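# Push protruding drive blanks fully into a loose rack

## Task

Press each drive blank that juts out from the rack's front face all the way in, until it bottoms out and clicks into its latch. The rack is free-standing and not bolted down: it may only tilt a tiny amount (any real tipping is a failure), and it must finish in its original spot. A blank only counts as seated if it stays in with the robot no longer pushing on it.

## Robot and tools

ROBOT. One arm with a two-finger parallel gripper. The joints, base to hand, are waist, shoulder, elbow, wrist pitch, wrist yaw and wrist roll; the result also reports the finger-pad gap. Joint ranges (rad): waist -3.054 to 3.054, shoulder 0.000 to 3.142, elbow 0.000 to 2.356, wrist pitch -1.571 to 1.571, wrist yaw -1.571 to 1.571, wrist roll -3.142 to 3.142. The fingers extend along the gripper's own +x axis and close along its y axis. end_effector_position is the midpoint between the pads, about 3 to 4 cm back from the fingertips.

FRAME. All poses use the scene frame: origin on the tabletop directly beneath the arm base, +z up, +y to the left when facing along +x. Positions are in metres; orientations are quaternions written w first (qw, qx, qy, qz). The base may sit slightly tilted, and the reported hand position can be a little off, worse at long reach.

ROW FORMAT. Every commanded row is 8 numbers in this order: x, y, z, qw, qx, qy, qz, opening. x, y, z and the quaternion are an absolute pose target for the gripper in the scene frame, not an offset. opening runs from -1 to 1: +1 is fully open (0.088 m), the empty fingers touch at about -0.80, and anything lower closes no further. Fully open to closed takes at least about 0.5 s. For pushing, a closed gripper makes a compact pusher.

execute_actions(actions). actions is a list of actions; each action is a list of 1 to 15 rows; each row is applied for one 1/30 s step, and a short action repeats its final row until 15 steps are used. An empty list just returns state and images. Each action's target must lie within 0.6 m of the gripper's position at that action's start, measured along each of the gripper's current axes; if the first action breaks this (against the latest reported state) or any action is malformed, nothing runs. Repeat the desired quaternion in every row to hold orientation, rather than copying the possibly drifted reported one.

move(target, speed, blocking). target is one 8-number row as above (an absolute pose plus opening, which is applied at the start). The gripper follows a straight-line path toward it lasting 0.5 to 10 s; paths needing longer are cut off at 10 s. speed is the path's peak speed in m/s, 0.002 to 0.5 (default 0.25); rotation is capped at twice that value in rad/s and takes the shorter way. The path ignores obstacles, and the real hand can lag, drift, or overshoot the speed, especially with the arm near full stretch. Faster contact hits harder, and aiming further beyond the contact point pushes harder. With blocking=false the result comes back after 0.5 s while motion continues; other moves and execute_actions are rejected until a result shows it ended, so use wait or stop first. The extra result line "move:" reports the outcome (done means settled near target; others include off_target, moving, held, fault), the distance from target, and limits: paced means the commanded pose was clipped, held means a safety check blocked some steps (after which the arm may jump faster than speed).

wait(seconds). 0 to 10 s; the arm keeps its last command and any running move continues, returning early if it finishes.

stop(). Brakes a running move; it needs some distance, more at high speed. Fingers continue to their target.

zoom_image(camera, region). camera is cam_high, cam_low or cam_wrist; region is [x0, y0, x1, y1] in that camera's full-image pixels, origin top-left, at most 504 by 504. Images are 896x504.

finished_scene(scene). Pass the integer number of the current scene; irreversible, and it reports success. Answering without any tool call ends everything.

CONTROL DETAILS. Each step the commanded pose is limited to within 70 mm and 16 degrees of the measured pose, then damped inverse kinematics tracks it, favouring position over orientation. After an action the arm advances at most to that last clipped pose, so large motions need follow-up commands. "Hand target" in a result is the pose currently being driven toward. Joint friction can leave the hand short or slightly tilted, and tiny moves may not happen: check pose after each move and correct tilt.

RESULT LINES. State gives end_effector_position, end_effector_quat_wxyz, and linear and angular velocities. Joint positions/velocities list the six joints then pad gap (m). grip_measured is finger opening on the command scale; it may be offset by about 1 mm, and reads up to 0.061 narrower while squeezing something hard. Joint torques are total drive output (nonzero in free air, noisy, with per-unit offset and scale). External joint torques estimate outside loads at the end of the call, including friction; earlier actions get extra lines (up to 4). "pose unreachable" means a clearance check changed or blocked the command (the base mount counts as arm). MOTOR HOT appears from 50 °C; at 95 °C an OVER-TEMPERATURE FAULT holds the arm, and if it fails to cool within 30 to 60 s power cuts and the arm goes limp.

LOAD LIMITS (N m): waist 18.2, shoulder 22.5, elbow 22.4, wrist pitch 5.92, wrist yaw 5.9, wrist roll 5.54. Exceeding one by contact gives a TORQUE FAULT: 10 s halt, rest of call skipped.

CAMERAS. cam_high and cam_low are fixed; cam_wrist rides on the hand. The given calibration (pinhole+radial intrinsics, world-to-camera transforms) may be off by a couple of degrees and millimetres; results list cameras whose values changed.

CAUTIONS. Approach each blank square to the rack front and push slowly along the insertion direction; a hard or off-axis shove can slide or topple the unsecured rack. Keep pushing only until the blank stops and latches, then back away so nothing is held in by the gripper. Verify seating in images. Don't knock anything off the table, slam, or press very hard. The simulation keeps running while you compose replies, holding the last command.

Each tool is called after "Request:" by a JSON object that holds its "op" and its "data", one argument or row to a line.

## Session

Request:
{"op": "execute_actions", "data": {
  "actions": []
}}

Scene clock: 0.00 s.
end_effector_position=(+0.3442, +0.1277, +0.3151) grip_measured=+0.840 end_effector_quat_wxyz=(+0.598, -0.538, +0.579, +0.130) end_effector_velocity=(-0.003, -0.006, +0.002) end_effector_angular_velocity=(-0.032, +0.012, -0.002)
Joint positions: [ 0.337  1.447  1.276 -1.001  0.37  -0.581  0.08 ]
Joint velocities: [-0.002 -0.002 -0.002 -0.022  0.022 -0.007 -0.   ]
Joint torques (N m, as the arm reports them, + toward a larger angle): no reading
External joint torques (N m, as the arm's controller estimates them; a push from outside toward a larger angle lowers the number): no reading
Motor temperatures (°C, as the motors report them): [23 22 19 23 22 21]
Heat: hottest waist 23 °C (+0.0 °C/min).
Hand target: +0.344, +0.128, +0.315; +0.598, -0.538, +0.579, +0.130

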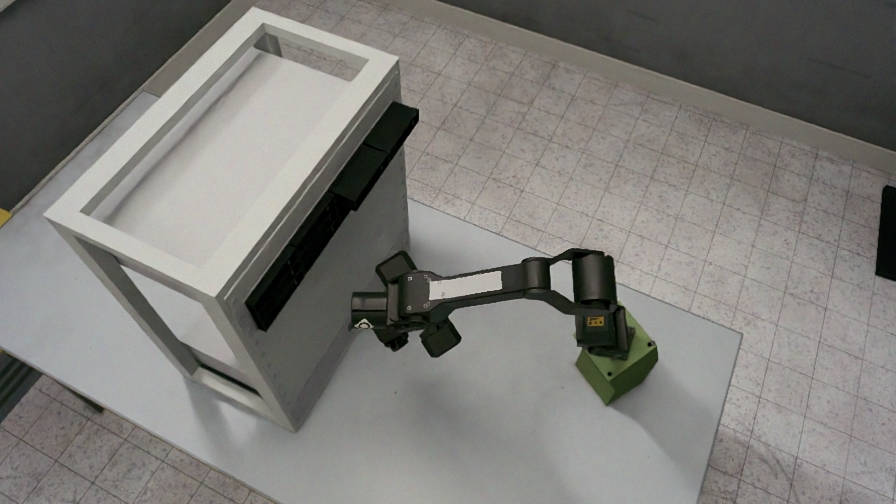

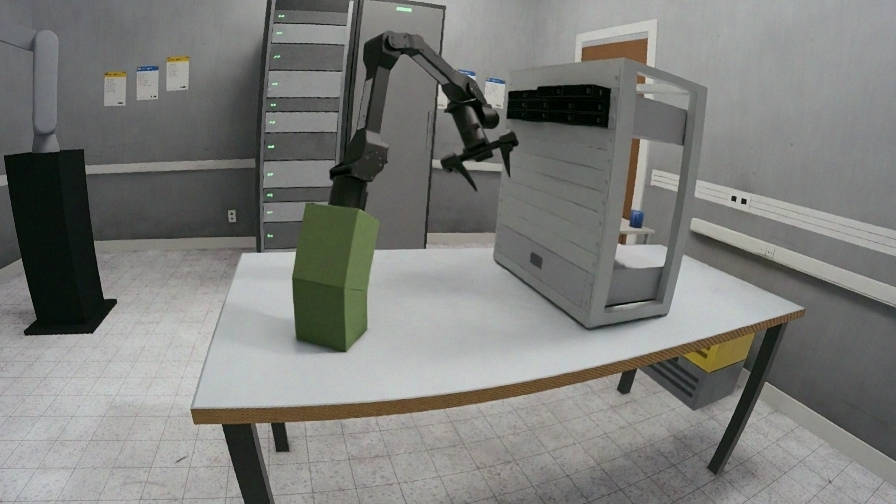

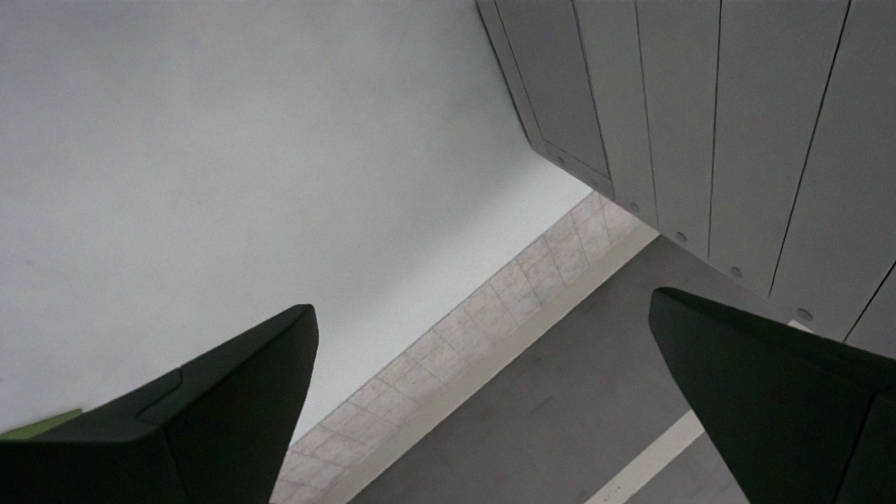

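Request:
{"op": "zoom_image", "data": {
  "camera": "cam_high",
  "region": [220, 70, 460, 350]
}}

Request:
{"op": "zoom_image", "data": {
  "camera": "cam_low",
  "region": [490, 60, 650, 150]
}}

Region (220, 70, 460, 350) of cam_high's 896x504 image, scaled by 1.800, with more detail than that image has; it fills the left 432 columns of this view, and the rest is white.

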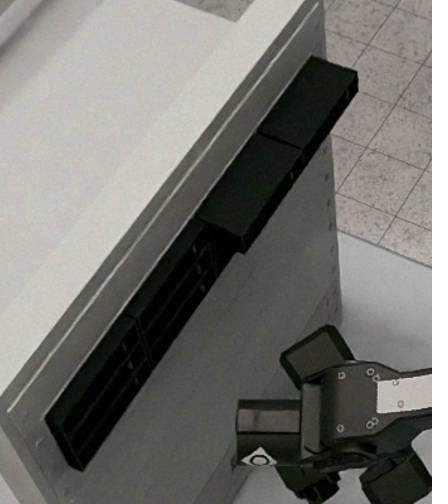

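Region (490, 60, 650, 150) of cam_low's 896x504 image, scaled by 3.150, with more detail than that image has; it fills the top 284 rows of this view, and the rest is white.

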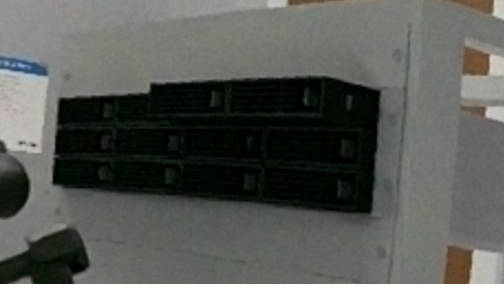

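Request:
{"op": "move", "data": {
  "target": [0.3,0.02,0.48,1,0,0,0,-1],
  "speed": 0.3
}}

Scene clock: 4.10 s.
end_effector_position=(+0.2993, +0.0243, +0.4845) grip_measured=-0.795 end_effector_quat_wxyz=(+1.000, -0.014, -0.002, +0.008) end_effector_velocity=(-0.001, -0.002, -0.002) end_effector_angular_velocity=(+0.011, +0.001, -0.012)
Joint positions: [-0.715  0.56   0.361  0.466 -0.593  0.458  0.   ]
Joint velocities: [-0.002 -0.007 -0.007 -0.007  0.007  0.007 -0.   ]
Joint torques (N m, as the arm reports them, + toward a larger angle): [-0.67 -0.08  4.22  1.51  0.34  0.21]
External joint torques (N m, as the arm's controller estimates them; a push from outside toward a larger angle lowers the number): [-0.2   0.21 -2.32  0.1   0.    0.19]
Motor temperatures (°C, as the motors report them): [23 23 20 23 22 21]
Heat: hottest waist 23 °C (+0.0 °C/min).
Hand target: +0.299, +0.021, +0.480; +1.000, -0.007, +0.002, +0.004
Off the commanded pose: 0.006 m, 2 deg.
move: done
camera_calibration (this result's frames):
cam_wrist: T_world_to_cam=[[0.00592332, -0.999007, -0.0441486, 0.0595723], [-0.359438, 0.0390717, -0.932351, 0.582881], [0.93315, 0.0213913, -0.35885, -0.0299018], [0, 0, 0, 1]] pos_world=[0.237059, 0.0373787, 0.535349]

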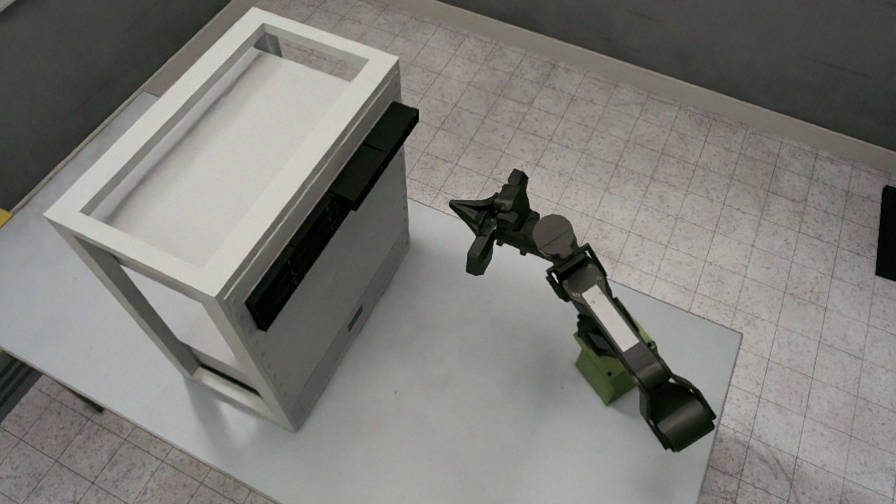

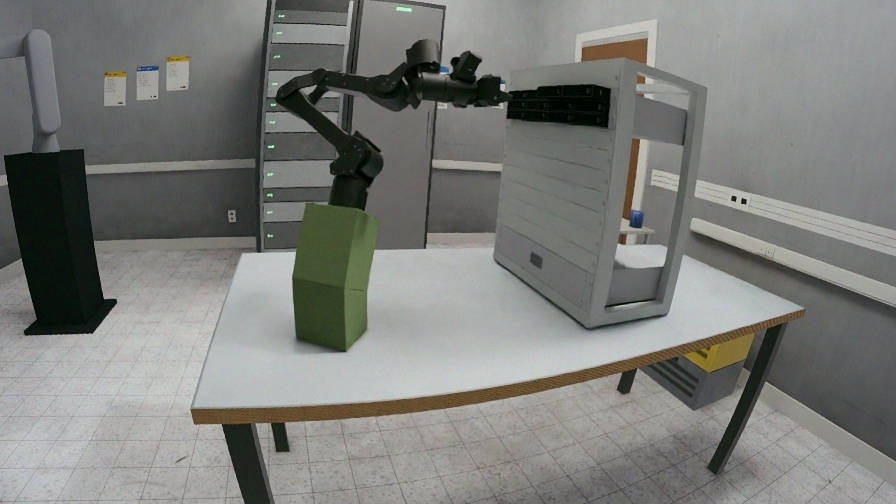

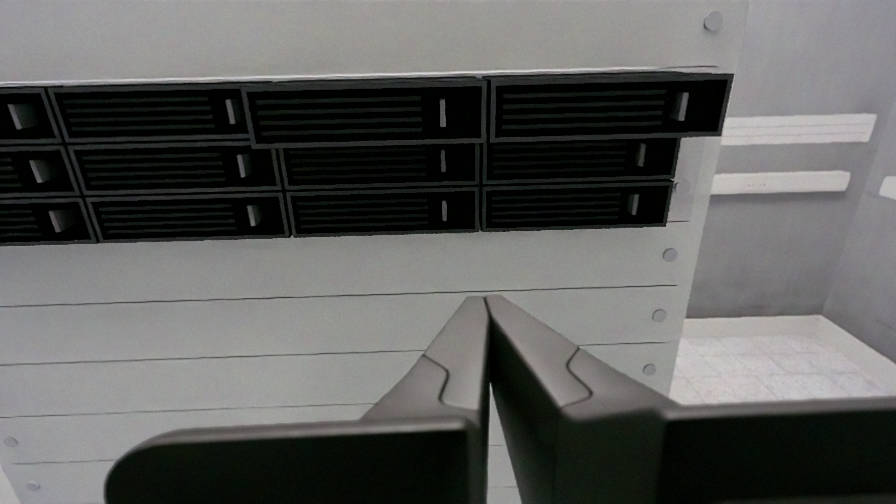

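Request:
{"op": "move", "data": {
  "target": [0.39,0.075,0.51,1,0,0,0,-1]
}}

Scene clock: 5.20 s.
end_effector_position=(+0.3870, +0.0749, +0.5114) grip_measured=-0.795 end_effector_quat_wxyz=(+1.000, +0.005, -0.003, +0.002) end_effector_velocity=(+0.001, +0.003, +0.002) end_effector_angular_velocity=(-0.007, +0.001, +0.010)
Joint positions: [-0.253  0.892  0.683  0.429 -0.133  0.379  0.   ]
Joint velocities: [ 0.002  0.002  0.012 -0.007 -0.007 -0.007 -0.   ]
Joint torques (N m, as the arm reports them, + toward a larger angle): [-0.72 -2.5   6.68  1.41  0.34 -0.24]
External joint torques (N m, as the arm's controller estimates them; a push from outside toward a larger angle lowers the number): [ 0.37  0.78 -0.24 -0.28  0.08 -0.24]
Motor temperatures (°C, as the motors report them): [23 23 20 23 22 21]
Heat: hottest waist 23 °C (+0.0 °C/min).
Hand target: +0.389, +0.075, +0.511; +1.000, +0.003, -0.001, +0.000
Off the commanded pose: 0.003 m, 1 deg.
move: done
camera_calibration (this result's frames):
cam_wrist: T_world_to_cam=[[-0.0063793, -0.99647, -0.0837095, 0.135623], [-0.356713, 0.0804715, -0.930742, 0.632502], [0.934192, 0.0239228, -0.355967, -0.105195], [0, 0, 0, 1]] pos_world=[0.324759, 0.0867621, 0.562603]

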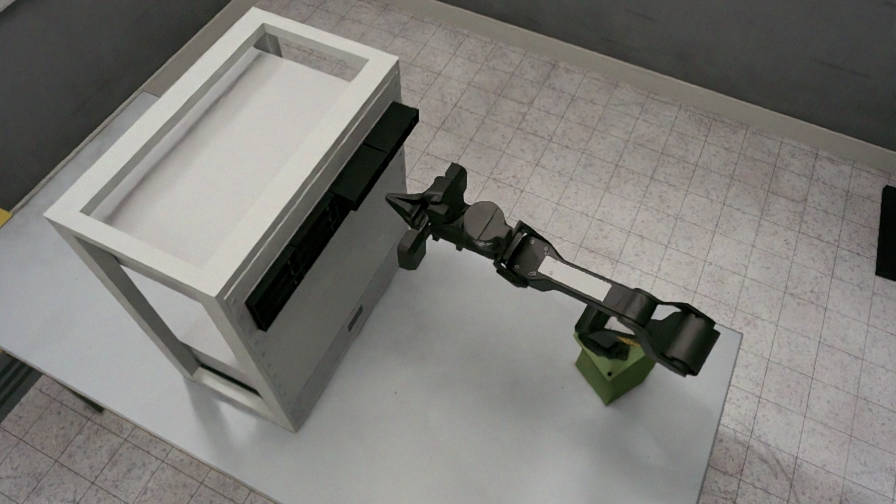

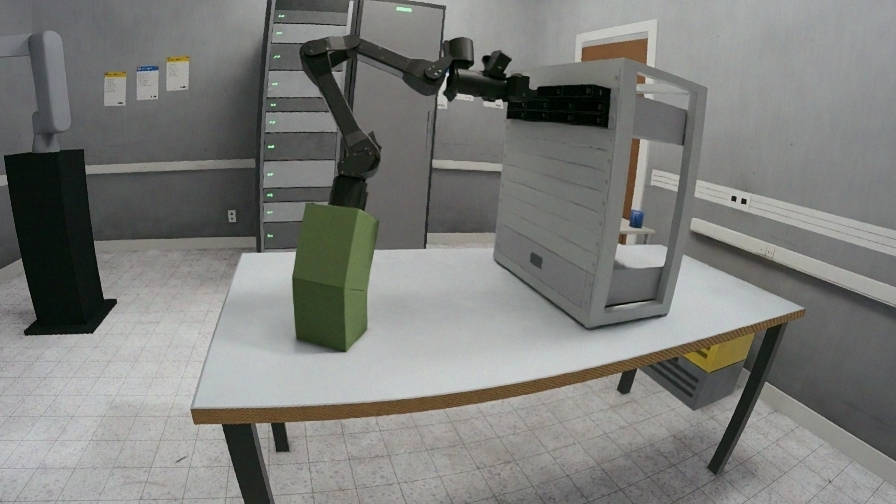

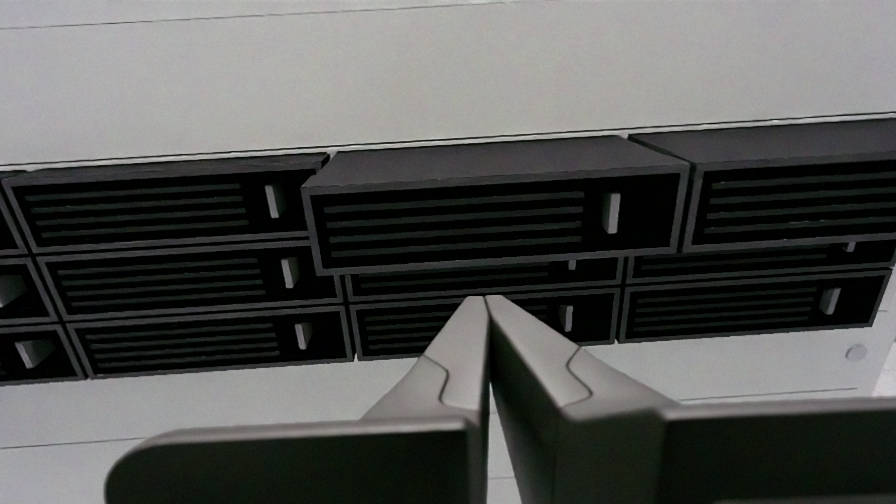

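Request:
{"op": "move", "data": {
  "target": [0.41,0.075,0.52,1,0,0,0,-1],
  "speed": 0.1
}}

Request:
{"op": "move", "data": {
  "target": [0.455,0.075,0.52,1,0,0,0,-1],
  "speed": 0.03
}}

Scene clock: 9.20 s.
end_effector_position=(+0.4072, +0.0757, +0.5208) grip_measured=-0.795 end_effector_quat_wxyz=(+1.000, +0.003, -0.003, +0.002) end_effector_velocity=(+0.001, +0.003, -0.000) end_effector_angular_velocity=(-0.008, +0.009, +0.017)
Joint positions: [-0.253  0.977  0.769  0.427 -0.132  0.374  0.   ]
Joint velocities: [-0.002  0.002  0.007 -0.007 -0.022 -0.007 -0.   ]
Joint torques (N m, as the arm reports them, + toward a larger angle): [-1.3  -2.94  6.95  1.4   0.3  -0.23]
External joint torques (N m, as the arm's controller estimates them; a push from outside toward a larger angle lowers the number): [-0.03  0.9   0.03 -0.3   0.04 -0.24]
Motor temperatures (°C, as the motors report them): [23 23 21 23 22 21]
Heat: hottest waist 23 °C (+0.0 °C/min).
Hand target: +0.410, +0.075, +0.520; +1.000, -0.000, -0.000, +0.000
Off the commanded pose: 0.003 m, 1 deg.
move: done
camera_calibration (this result's frames):
cam_wrist: T_world_to_cam=[[-0.00740926, -0.996844, -0.0790412, 0.135327], [-0.357797, 0.0764531, -0.930665, 0.649113], [0.93377, 0.0213851, -0.357234, -0.119758], [0, 0, 0, 1]] pos_world=[0.34508, 0.0878346, 0.572021]

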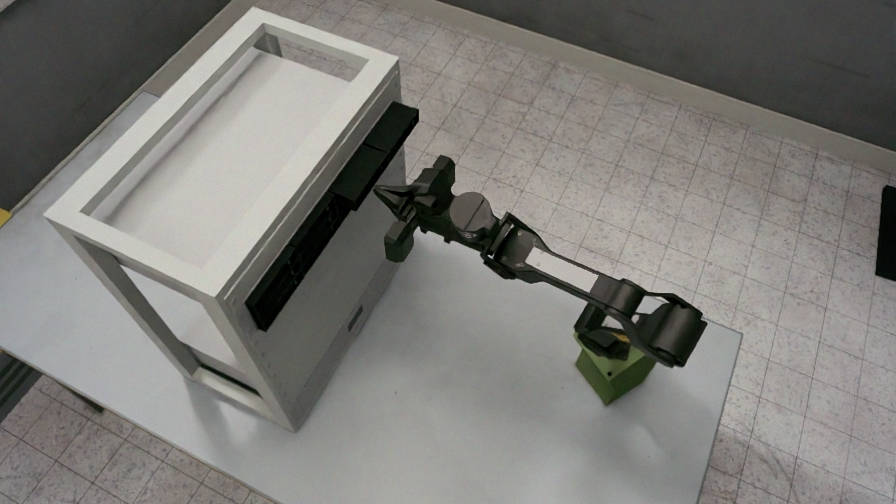

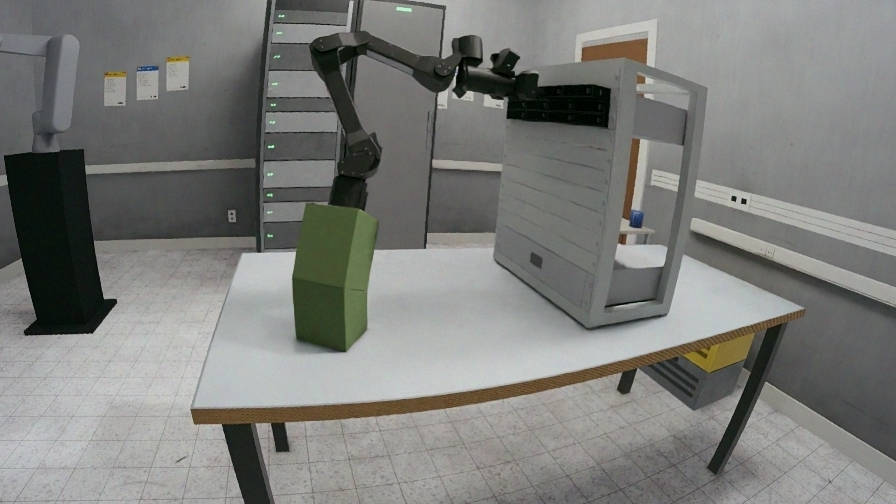

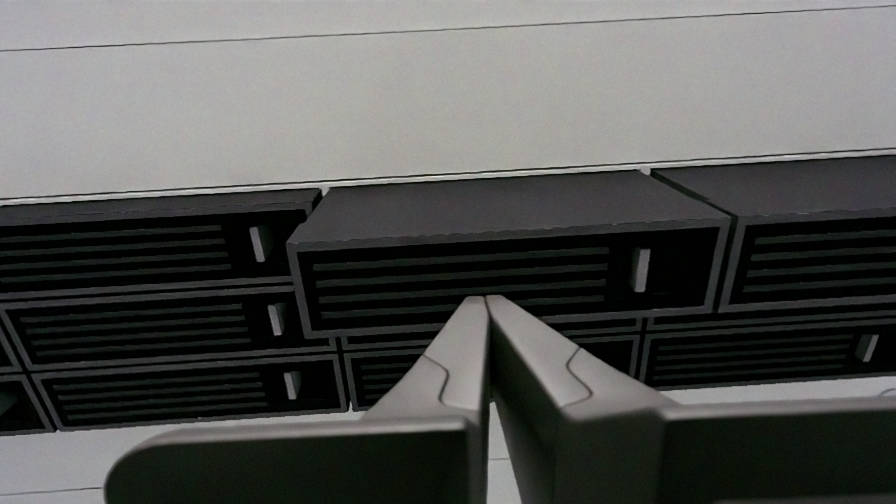

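Scene clock: 11.07 s.
end_effector_position=(+0.4501, +0.0759, +0.5216) grip_measured=-0.795 end_effector_quat_wxyz=(+1.000, +0.003, -0.001, +0.003) end_effector_velocity=(-0.001, +0.003, -0.003) end_effector_angular_velocity=(-0.006, +0.015, +0.020)
Joint positions: [-0.231  1.156  0.898  0.475 -0.113  0.369  0.   ]
Joint velocities: [ 0.002 -0.002 -0.002 -0.007 -0.022 -0.007 -0.   ]
Joint torques (N m, as the arm reports them, + toward a larger angle): [-1.54 -3.06  7.57  1.79  0.44 -0.22]
External joint torques (N m, as the arm's controller estimates them; a push from outside toward a larger angle lowers the number): [ 0.13  1.99  0.72  0.1   0.19 -0.23]
Motor temperatures (°C, as the motors report them): [23 23 21 24 22 21]
Heat: hottest wrist pitch 24 °C (+5.4 °C/min).
Hand target: +0.455, +0.075, +0.520; +1.000, +0.000, +0.000, +0.000
Off the commanded pose: 0.005 m, 0 deg.
move: done
camera_calibration (this result's frames):
cam_wrist: T_world_to_cam=[[-0.0058504, -0.996852, -0.0790627, 0.135259], [-0.36024, 0.0758564, -0.92977, 0.665858], [0.932841, 0.023042, -0.35955, -0.15799], [0, 0, 0, 1]] pos_world=[0.38804, 0.0879646, 0.572983]

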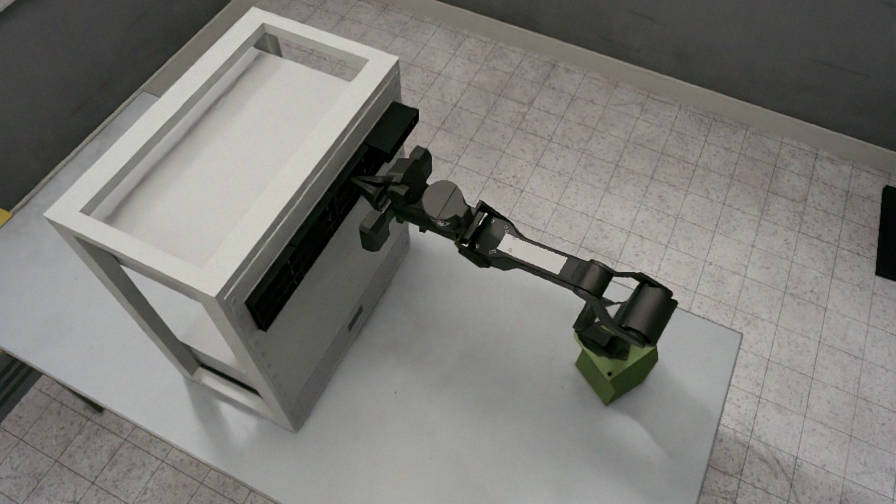

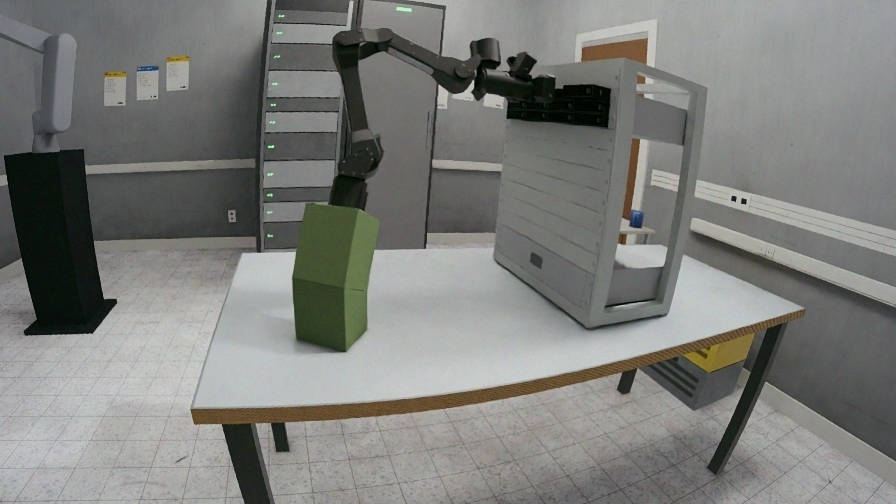

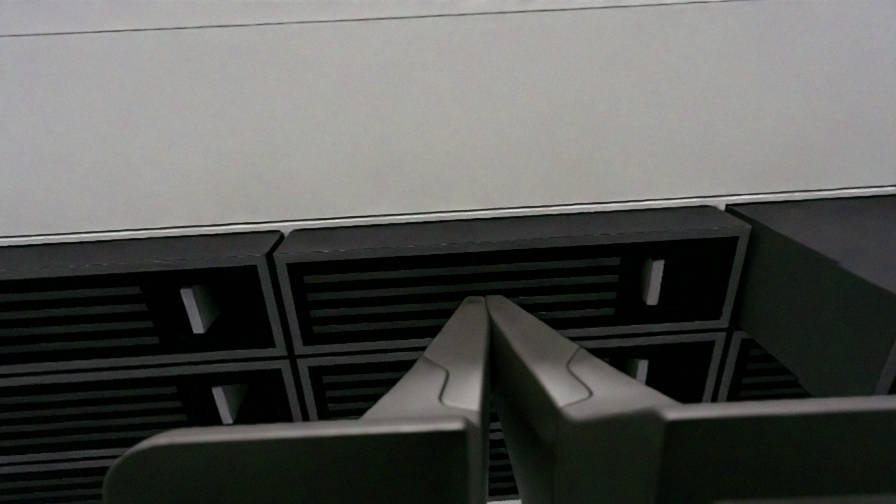

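Request:
{"op": "move", "data": {
  "target": [0.462,0.075,0.52,1,0,0,0,-1],
  "speed": 0.01
}}

Request:
{"op": "zoom_image", "data": {
  "camera": "cam_high",
  "region": [280, 90, 440, 250]
}}

Scene clock: 12.63 s.
end_effector_position=(+0.4522, +0.0753, +0.5206) grip_measured=-0.795 end_effector_quat_wxyz=(+1.000, +0.003, -0.000, +0.002) end_effector_velocity=(-0.001, -0.002, -0.005) end_effector_angular_velocity=(-0.004, +0.019, -0.012)
Joint positions: [-0.231  1.165  0.903  0.476 -0.112  0.369  0.   ]
Joint velocities: [ 0.002 -0.002 -0.002 -0.022  0.007 -0.007 -0.   ]
Joint torques (N m, as the arm reports them, + toward a larger angle): [-1.31 -0.74  9.08  2.17  0.5  -0.21]
External joint torques (N m, as the arm's controller estimates them; a push from outside toward a larger angle lowers the number): [ 0.41  4.39  2.22  0.47  0.25 -0.22]
Motor temperatures (°C, as the motors report them): [23 23 21 24 22 21]
Heat: hottest wrist pitch 24 °C (+4.7 °C/min).
Hand target: +0.462, +0.075, +0.520; +1.000, +0.000, -0.000, +0.000
Off the commanded pose: 0.010 m, 0 deg.
move: off_target
camera_calibration (this result's frames):
cam_wrist: T_world_to_cam=[[-0.0073337, -0.996845, -0.0790374, 0.135263], [-0.36231, 0.0763179, -0.928928, 0.666212], [0.932029, 0.0218236, -0.361727, -0.158722], [0, 0, 0, 1]] pos_world=[0.390301, 0.0874566, 0.57214]

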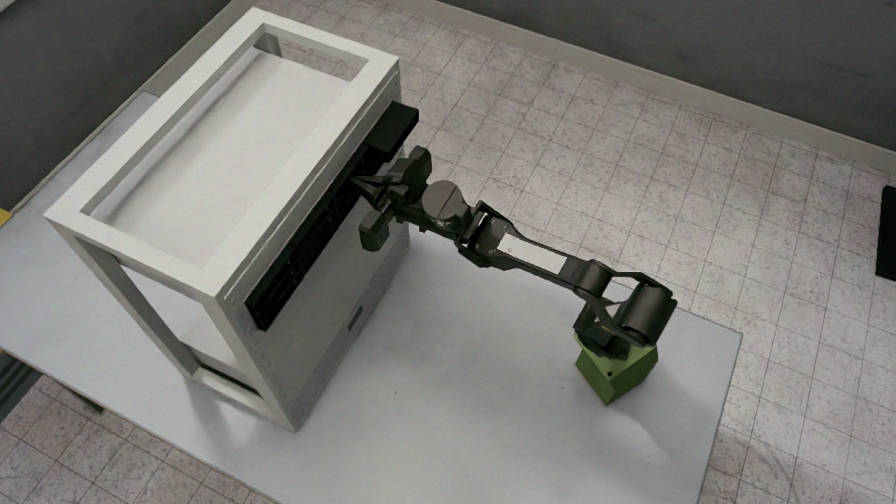

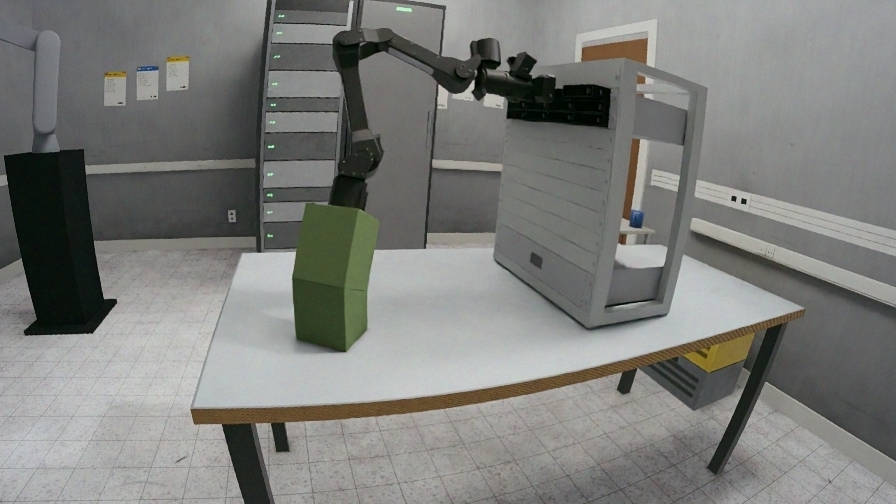

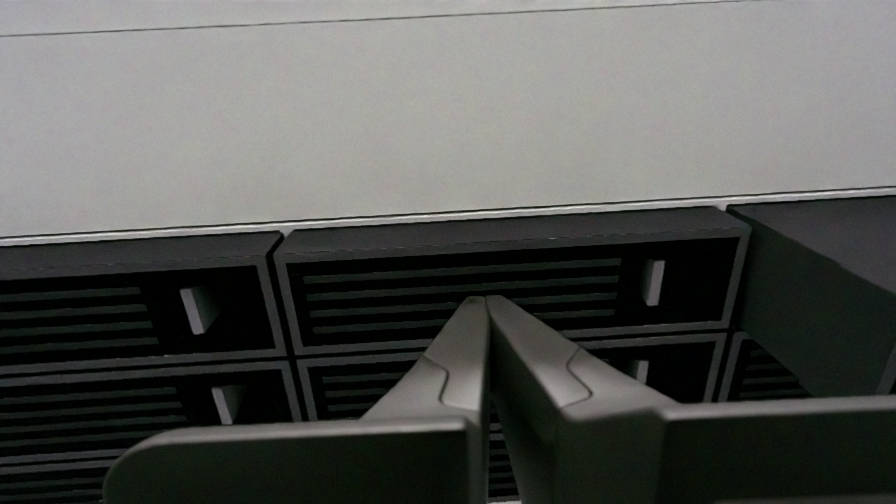

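Region (280, 90, 440, 250) of cam_high's 896x504 image, scaled by 3.150, with more detail than that image has.

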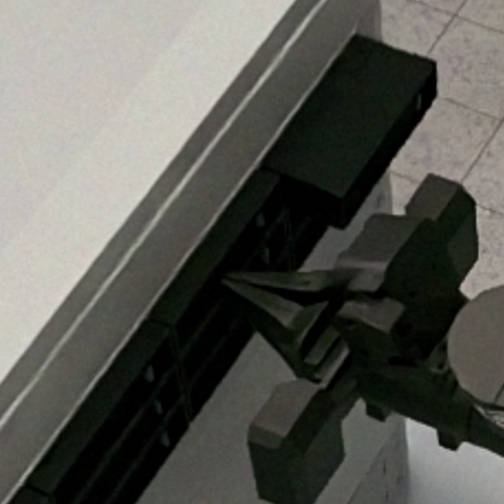

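Request:
{"op": "zoom_image", "data": {
  "camera": "cam_wrist",
  "region": [200, 210, 380, 390]
}}

Region (200, 210, 380, 390) of cam_wrist's 896x504 image, scaled by 2.800, with more detail than that image has.

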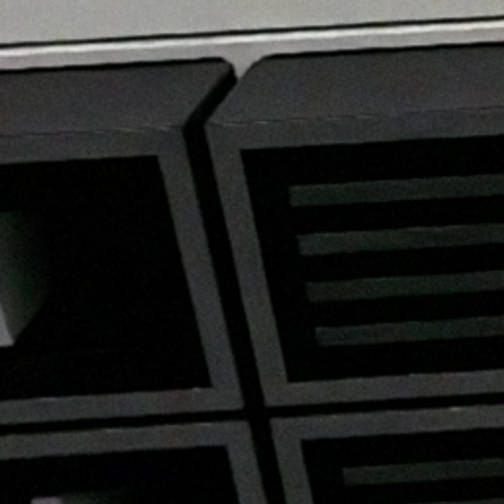

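Flush. Next one.

Request:
{"op": "execute_actions", "data": {
  "actions": [
    [[0.445,0.075,0.52,1,0,0,0,-1],[0.44,0.075,0.52,1,0,0,0,-1],[0.435,0.075,0.52,1,0,0,0,-1],[0.43,0.075,0.52,1,0,0,0,-1],[0.425,0.075,0.52,1,0,0,0,-1],[0.42,0.075,0.52,1,0,0,0,-1],[0.415,0.075,0.52,1,0,0,0,-1],[0.41,0.075,0.52,1,0,0,0,-1],[0.405,0.075,0.52,1,0,0,0,-1],[0.4,0.075,0.52,1,0,0,0,-1],[0.395,0.075,0.52,1,0,0,0,-1]]
  ]
}}

Request:
{"op": "move", "data": {
  "target": [0.4,-0.035,0.52,1,0,0,0,-1],
  "speed": 0.2
}}

Request:
{"op": "move", "data": {
  "target": [0.459,-0.035,0.52,1,0,0,0,-1],
  "speed": 0.03
}}

Request:
{"op": "zoom_image", "data": {
  "camera": "cam_wrist",
  "region": [180, 190, 400, 390]
}}

Scene clock: 13.43 s.
end_effector_position=(+0.4010, +0.0768, +0.5256) grip_measured=-0.795 end_effector_quat_wxyz=(+1.000, -0.001, -0.008, +0.001) end_effector_velocity=(-0.050, +0.007, +0.013) end_effector_angular_velocity=(-0.035, -0.023, +0.025)
Joint positions: [-0.257  0.948  0.763  0.413 -0.13   0.368  0.   ]
Joint velocities: [-0.037 -0.227 -0.1   -0.095 -0.051 -0.022 -0.   ]
Joint torques (N m, as the arm reports them, + toward a larger angle): [-1.31 -4.39  4.55  1.35  0.05 -0.01]
External joint torques (N m, as the arm's controller estimates them; a push from outside toward a larger angle lowers the number): [-0.12 -1.21 -2.2  -0.27 -0.21 -0.02]
Motor temperatures (°C, as the motors report them): [23 23 21 24 22 21]
Heat: hottest wrist pitch 24 °C (+4.5 °C/min).
Hand target: +0.395, +0.075, +0.520; +1.000, -0.000, -0.000, +0.000
Off the commanded pose: 0.008 m, 1 deg.
camera_calibration (this result's frames):
cam_wrist: T_world_to_cam=[[-0.00821113, -0.997415, -0.0713857, 0.133103], [-0.347765, 0.0697802, -0.934982, 0.649996], [0.937546, 0.0171481, -0.347439, -0.118598], [0, 0, 0, 1]] pos_world=[0.338329, 0.0894355, 0.57603]

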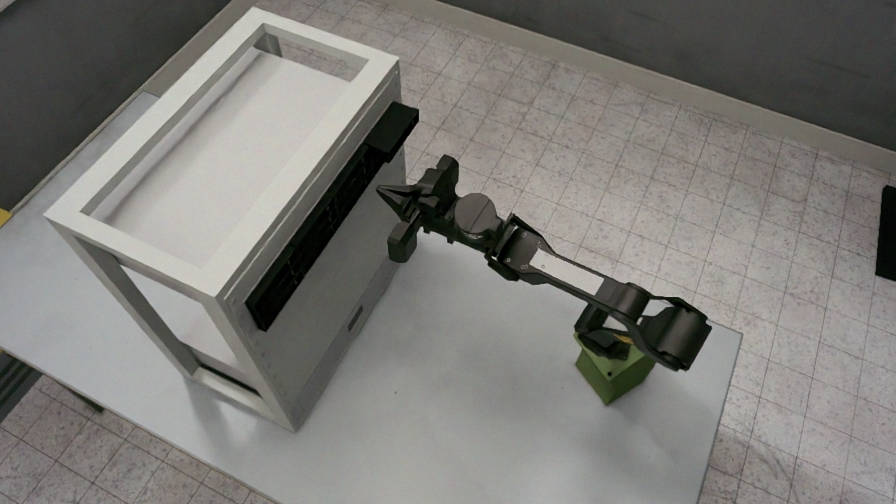

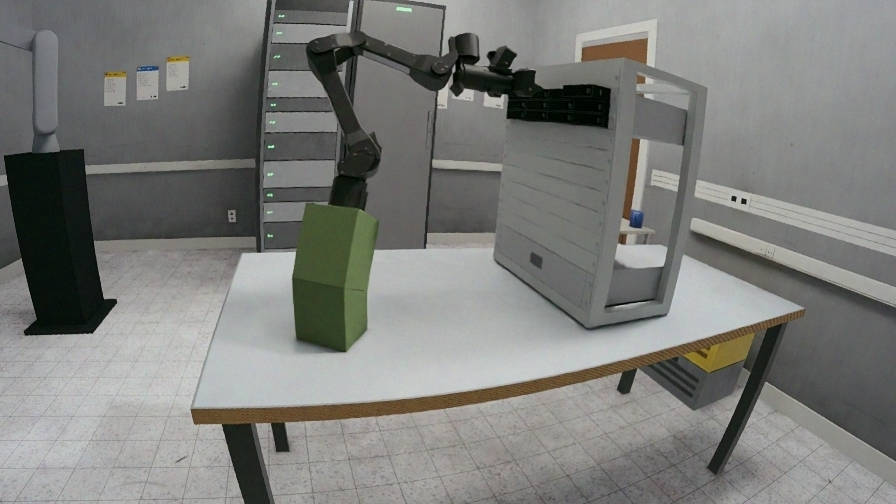

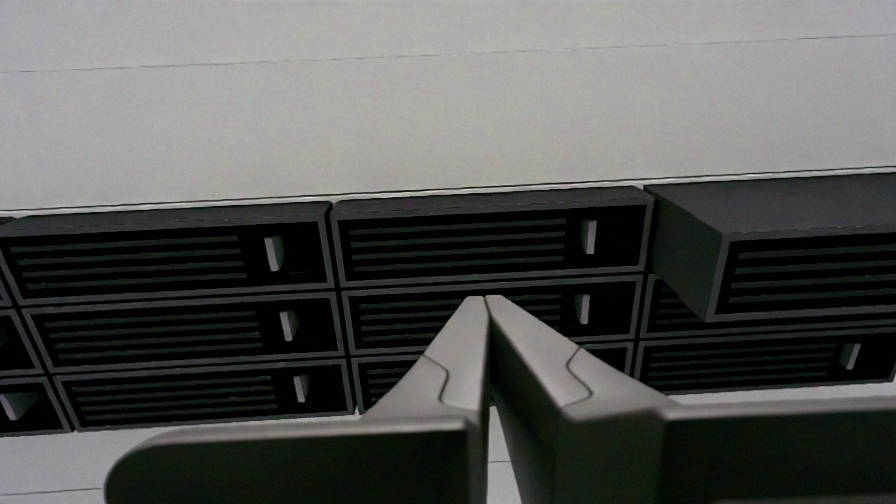

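Scene clock: 14.47 s.
end_effector_position=(+0.4005, -0.0310, +0.5256) grip_measured=-0.795 end_effector_quat_wxyz=(+1.000, -0.010, -0.006, +0.001) end_effector_velocity=(+0.000, -0.003, -0.001) end_effector_angular_velocity=(-0.009, +0.008, +0.007)
Joint positions: [-0.712  1.163  0.719  0.708 -0.574  0.465  0.   ]
Joint velocities: [-0.012  0.012  0.002  0.007 -0.022 -0.007 -0.   ]
Joint torques (N m, as the arm reports them, + toward a larger angle): [-2.21 -2.58  4.79  1.57  0.13  0.21]
External joint torques (N m, as the arm's controller estimates them; a push from outside toward a larger angle lowers the number): [-0.38  0.94 -1.77  0.12 -0.21  0.2 ]
Motor temperatures (°C, as the motors report them): [23 23 21 24 22 21]
Heat: hottest wrist pitch 24 °C (+4.1 °C/min).
Hand target: +0.401, -0.035, +0.519; +1.000, -0.002, +0.002, -0.000
Off the commanded pose: 0.007 m, 1 deg.
move: done
camera_calibration (this result's frames):
cam_wrist: T_world_to_cam=[[-0.00897513, -0.99857, -0.0527061, 0.0159891], [-0.352132, 0.0524882, -0.934477, 0.658279], [0.935907, 0.0101725, -0.352099, -0.113422], [0, 0, 0, 1]] pos_world=[0.338097, -0.0174318, 0.576054]

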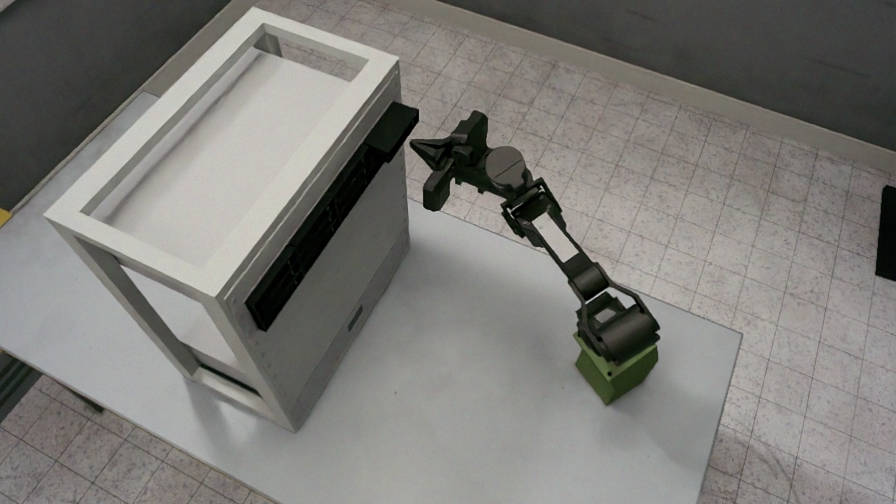

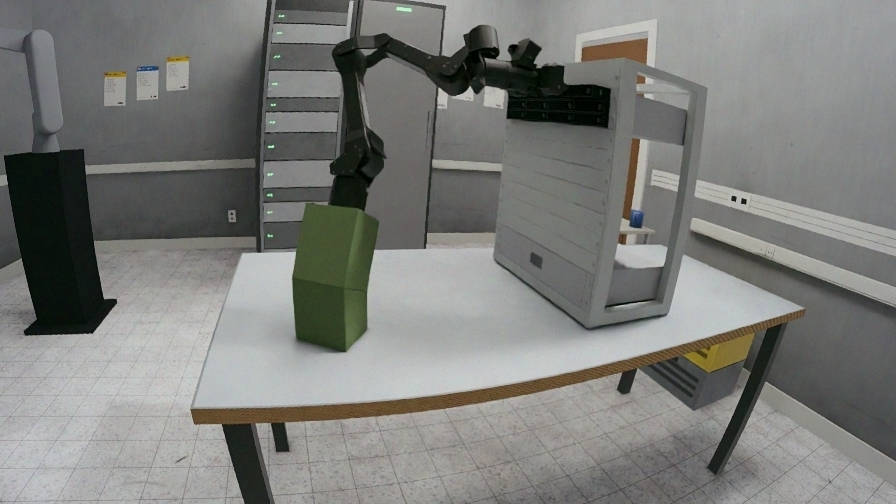

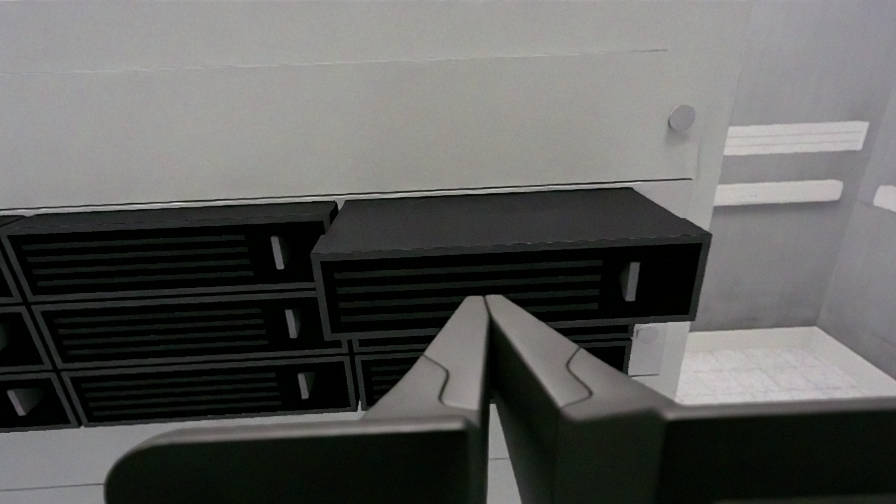

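Scene clock: 16.67 s.
end_effector_position=(+0.4529, -0.0316, +0.5246) grip_measured=-0.795 end_effector_quat_wxyz=(+1.000, +0.000, -0.005, +0.005) end_effector_velocity=(-0.001, -0.003, -0.003) end_effector_angular_velocity=(-0.003, +0.011, -0.005)
Joint positions: [-0.61   1.345  0.884  0.713 -0.483  0.457  0.   ]
Joint velocities: [-0.007  0.002 -0.002 -0.007 -0.007 -0.007 -0.   ]
Joint torques (N m, as the arm reports them, + toward a larger angle): [-1.55 -2.37  7.14  1.25  0.66 -0.22]
External joint torques (N m, as the arm's controller estimates them; a push from outside toward a larger angle lowers the number): [ 0.8   2.67  0.58 -0.25  0.34 -0.23]
Motor temperatures (°C, as the motors report them): [23 23 22 24 22 21]
Heat: hottest wrist pitch 24 °C (+3.6 °C/min).
Hand target: +0.459, -0.035, +0.520; +1.000, +0.001, -0.000, +0.000
Off the commanded pose: 0.008 m, 1 deg.
move: done
camera_calibration (this result's frames):
cam_wrist: T_world_to_cam=[[-0.00152049, -0.997325, -0.0730752, 0.0232037], [-0.354249, 0.0688736, -0.932611, 0.67638], [0.93515, 0.0244688, -0.353406, -0.161291], [0, 0, 0, 1]] pos_world=[0.390474, -0.0194965, 0.575494]

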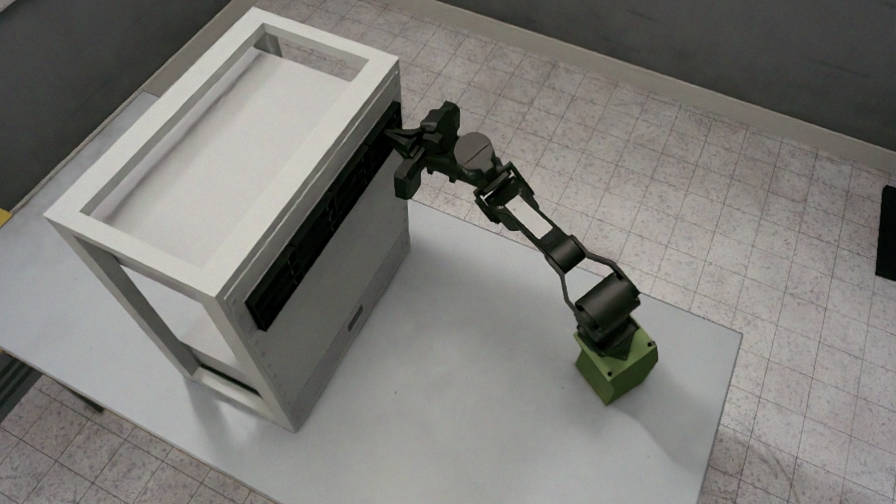

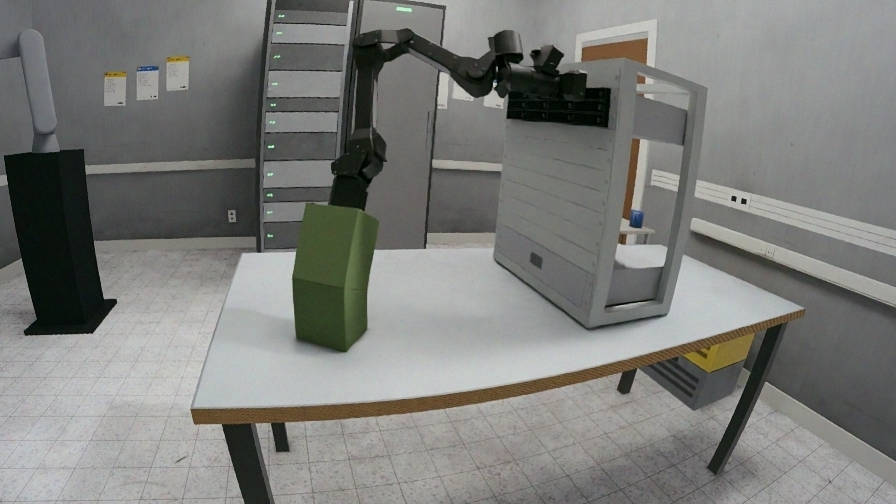

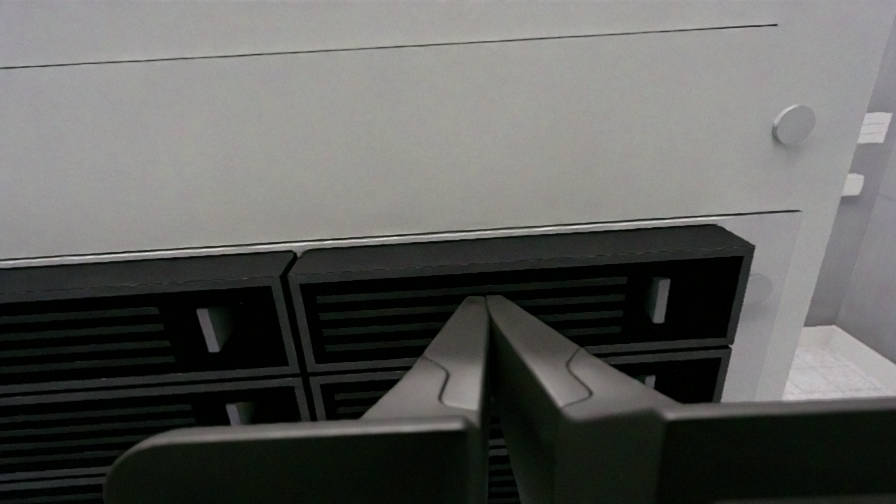

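Region (180, 190, 400, 390) of cam_wrist's 896x504 image, scaled by 2.291, with more detail than that image has; it fills the top 458 rows of this view, and the rest is white.

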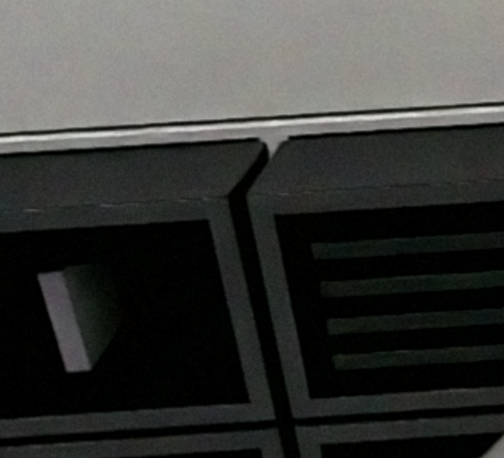

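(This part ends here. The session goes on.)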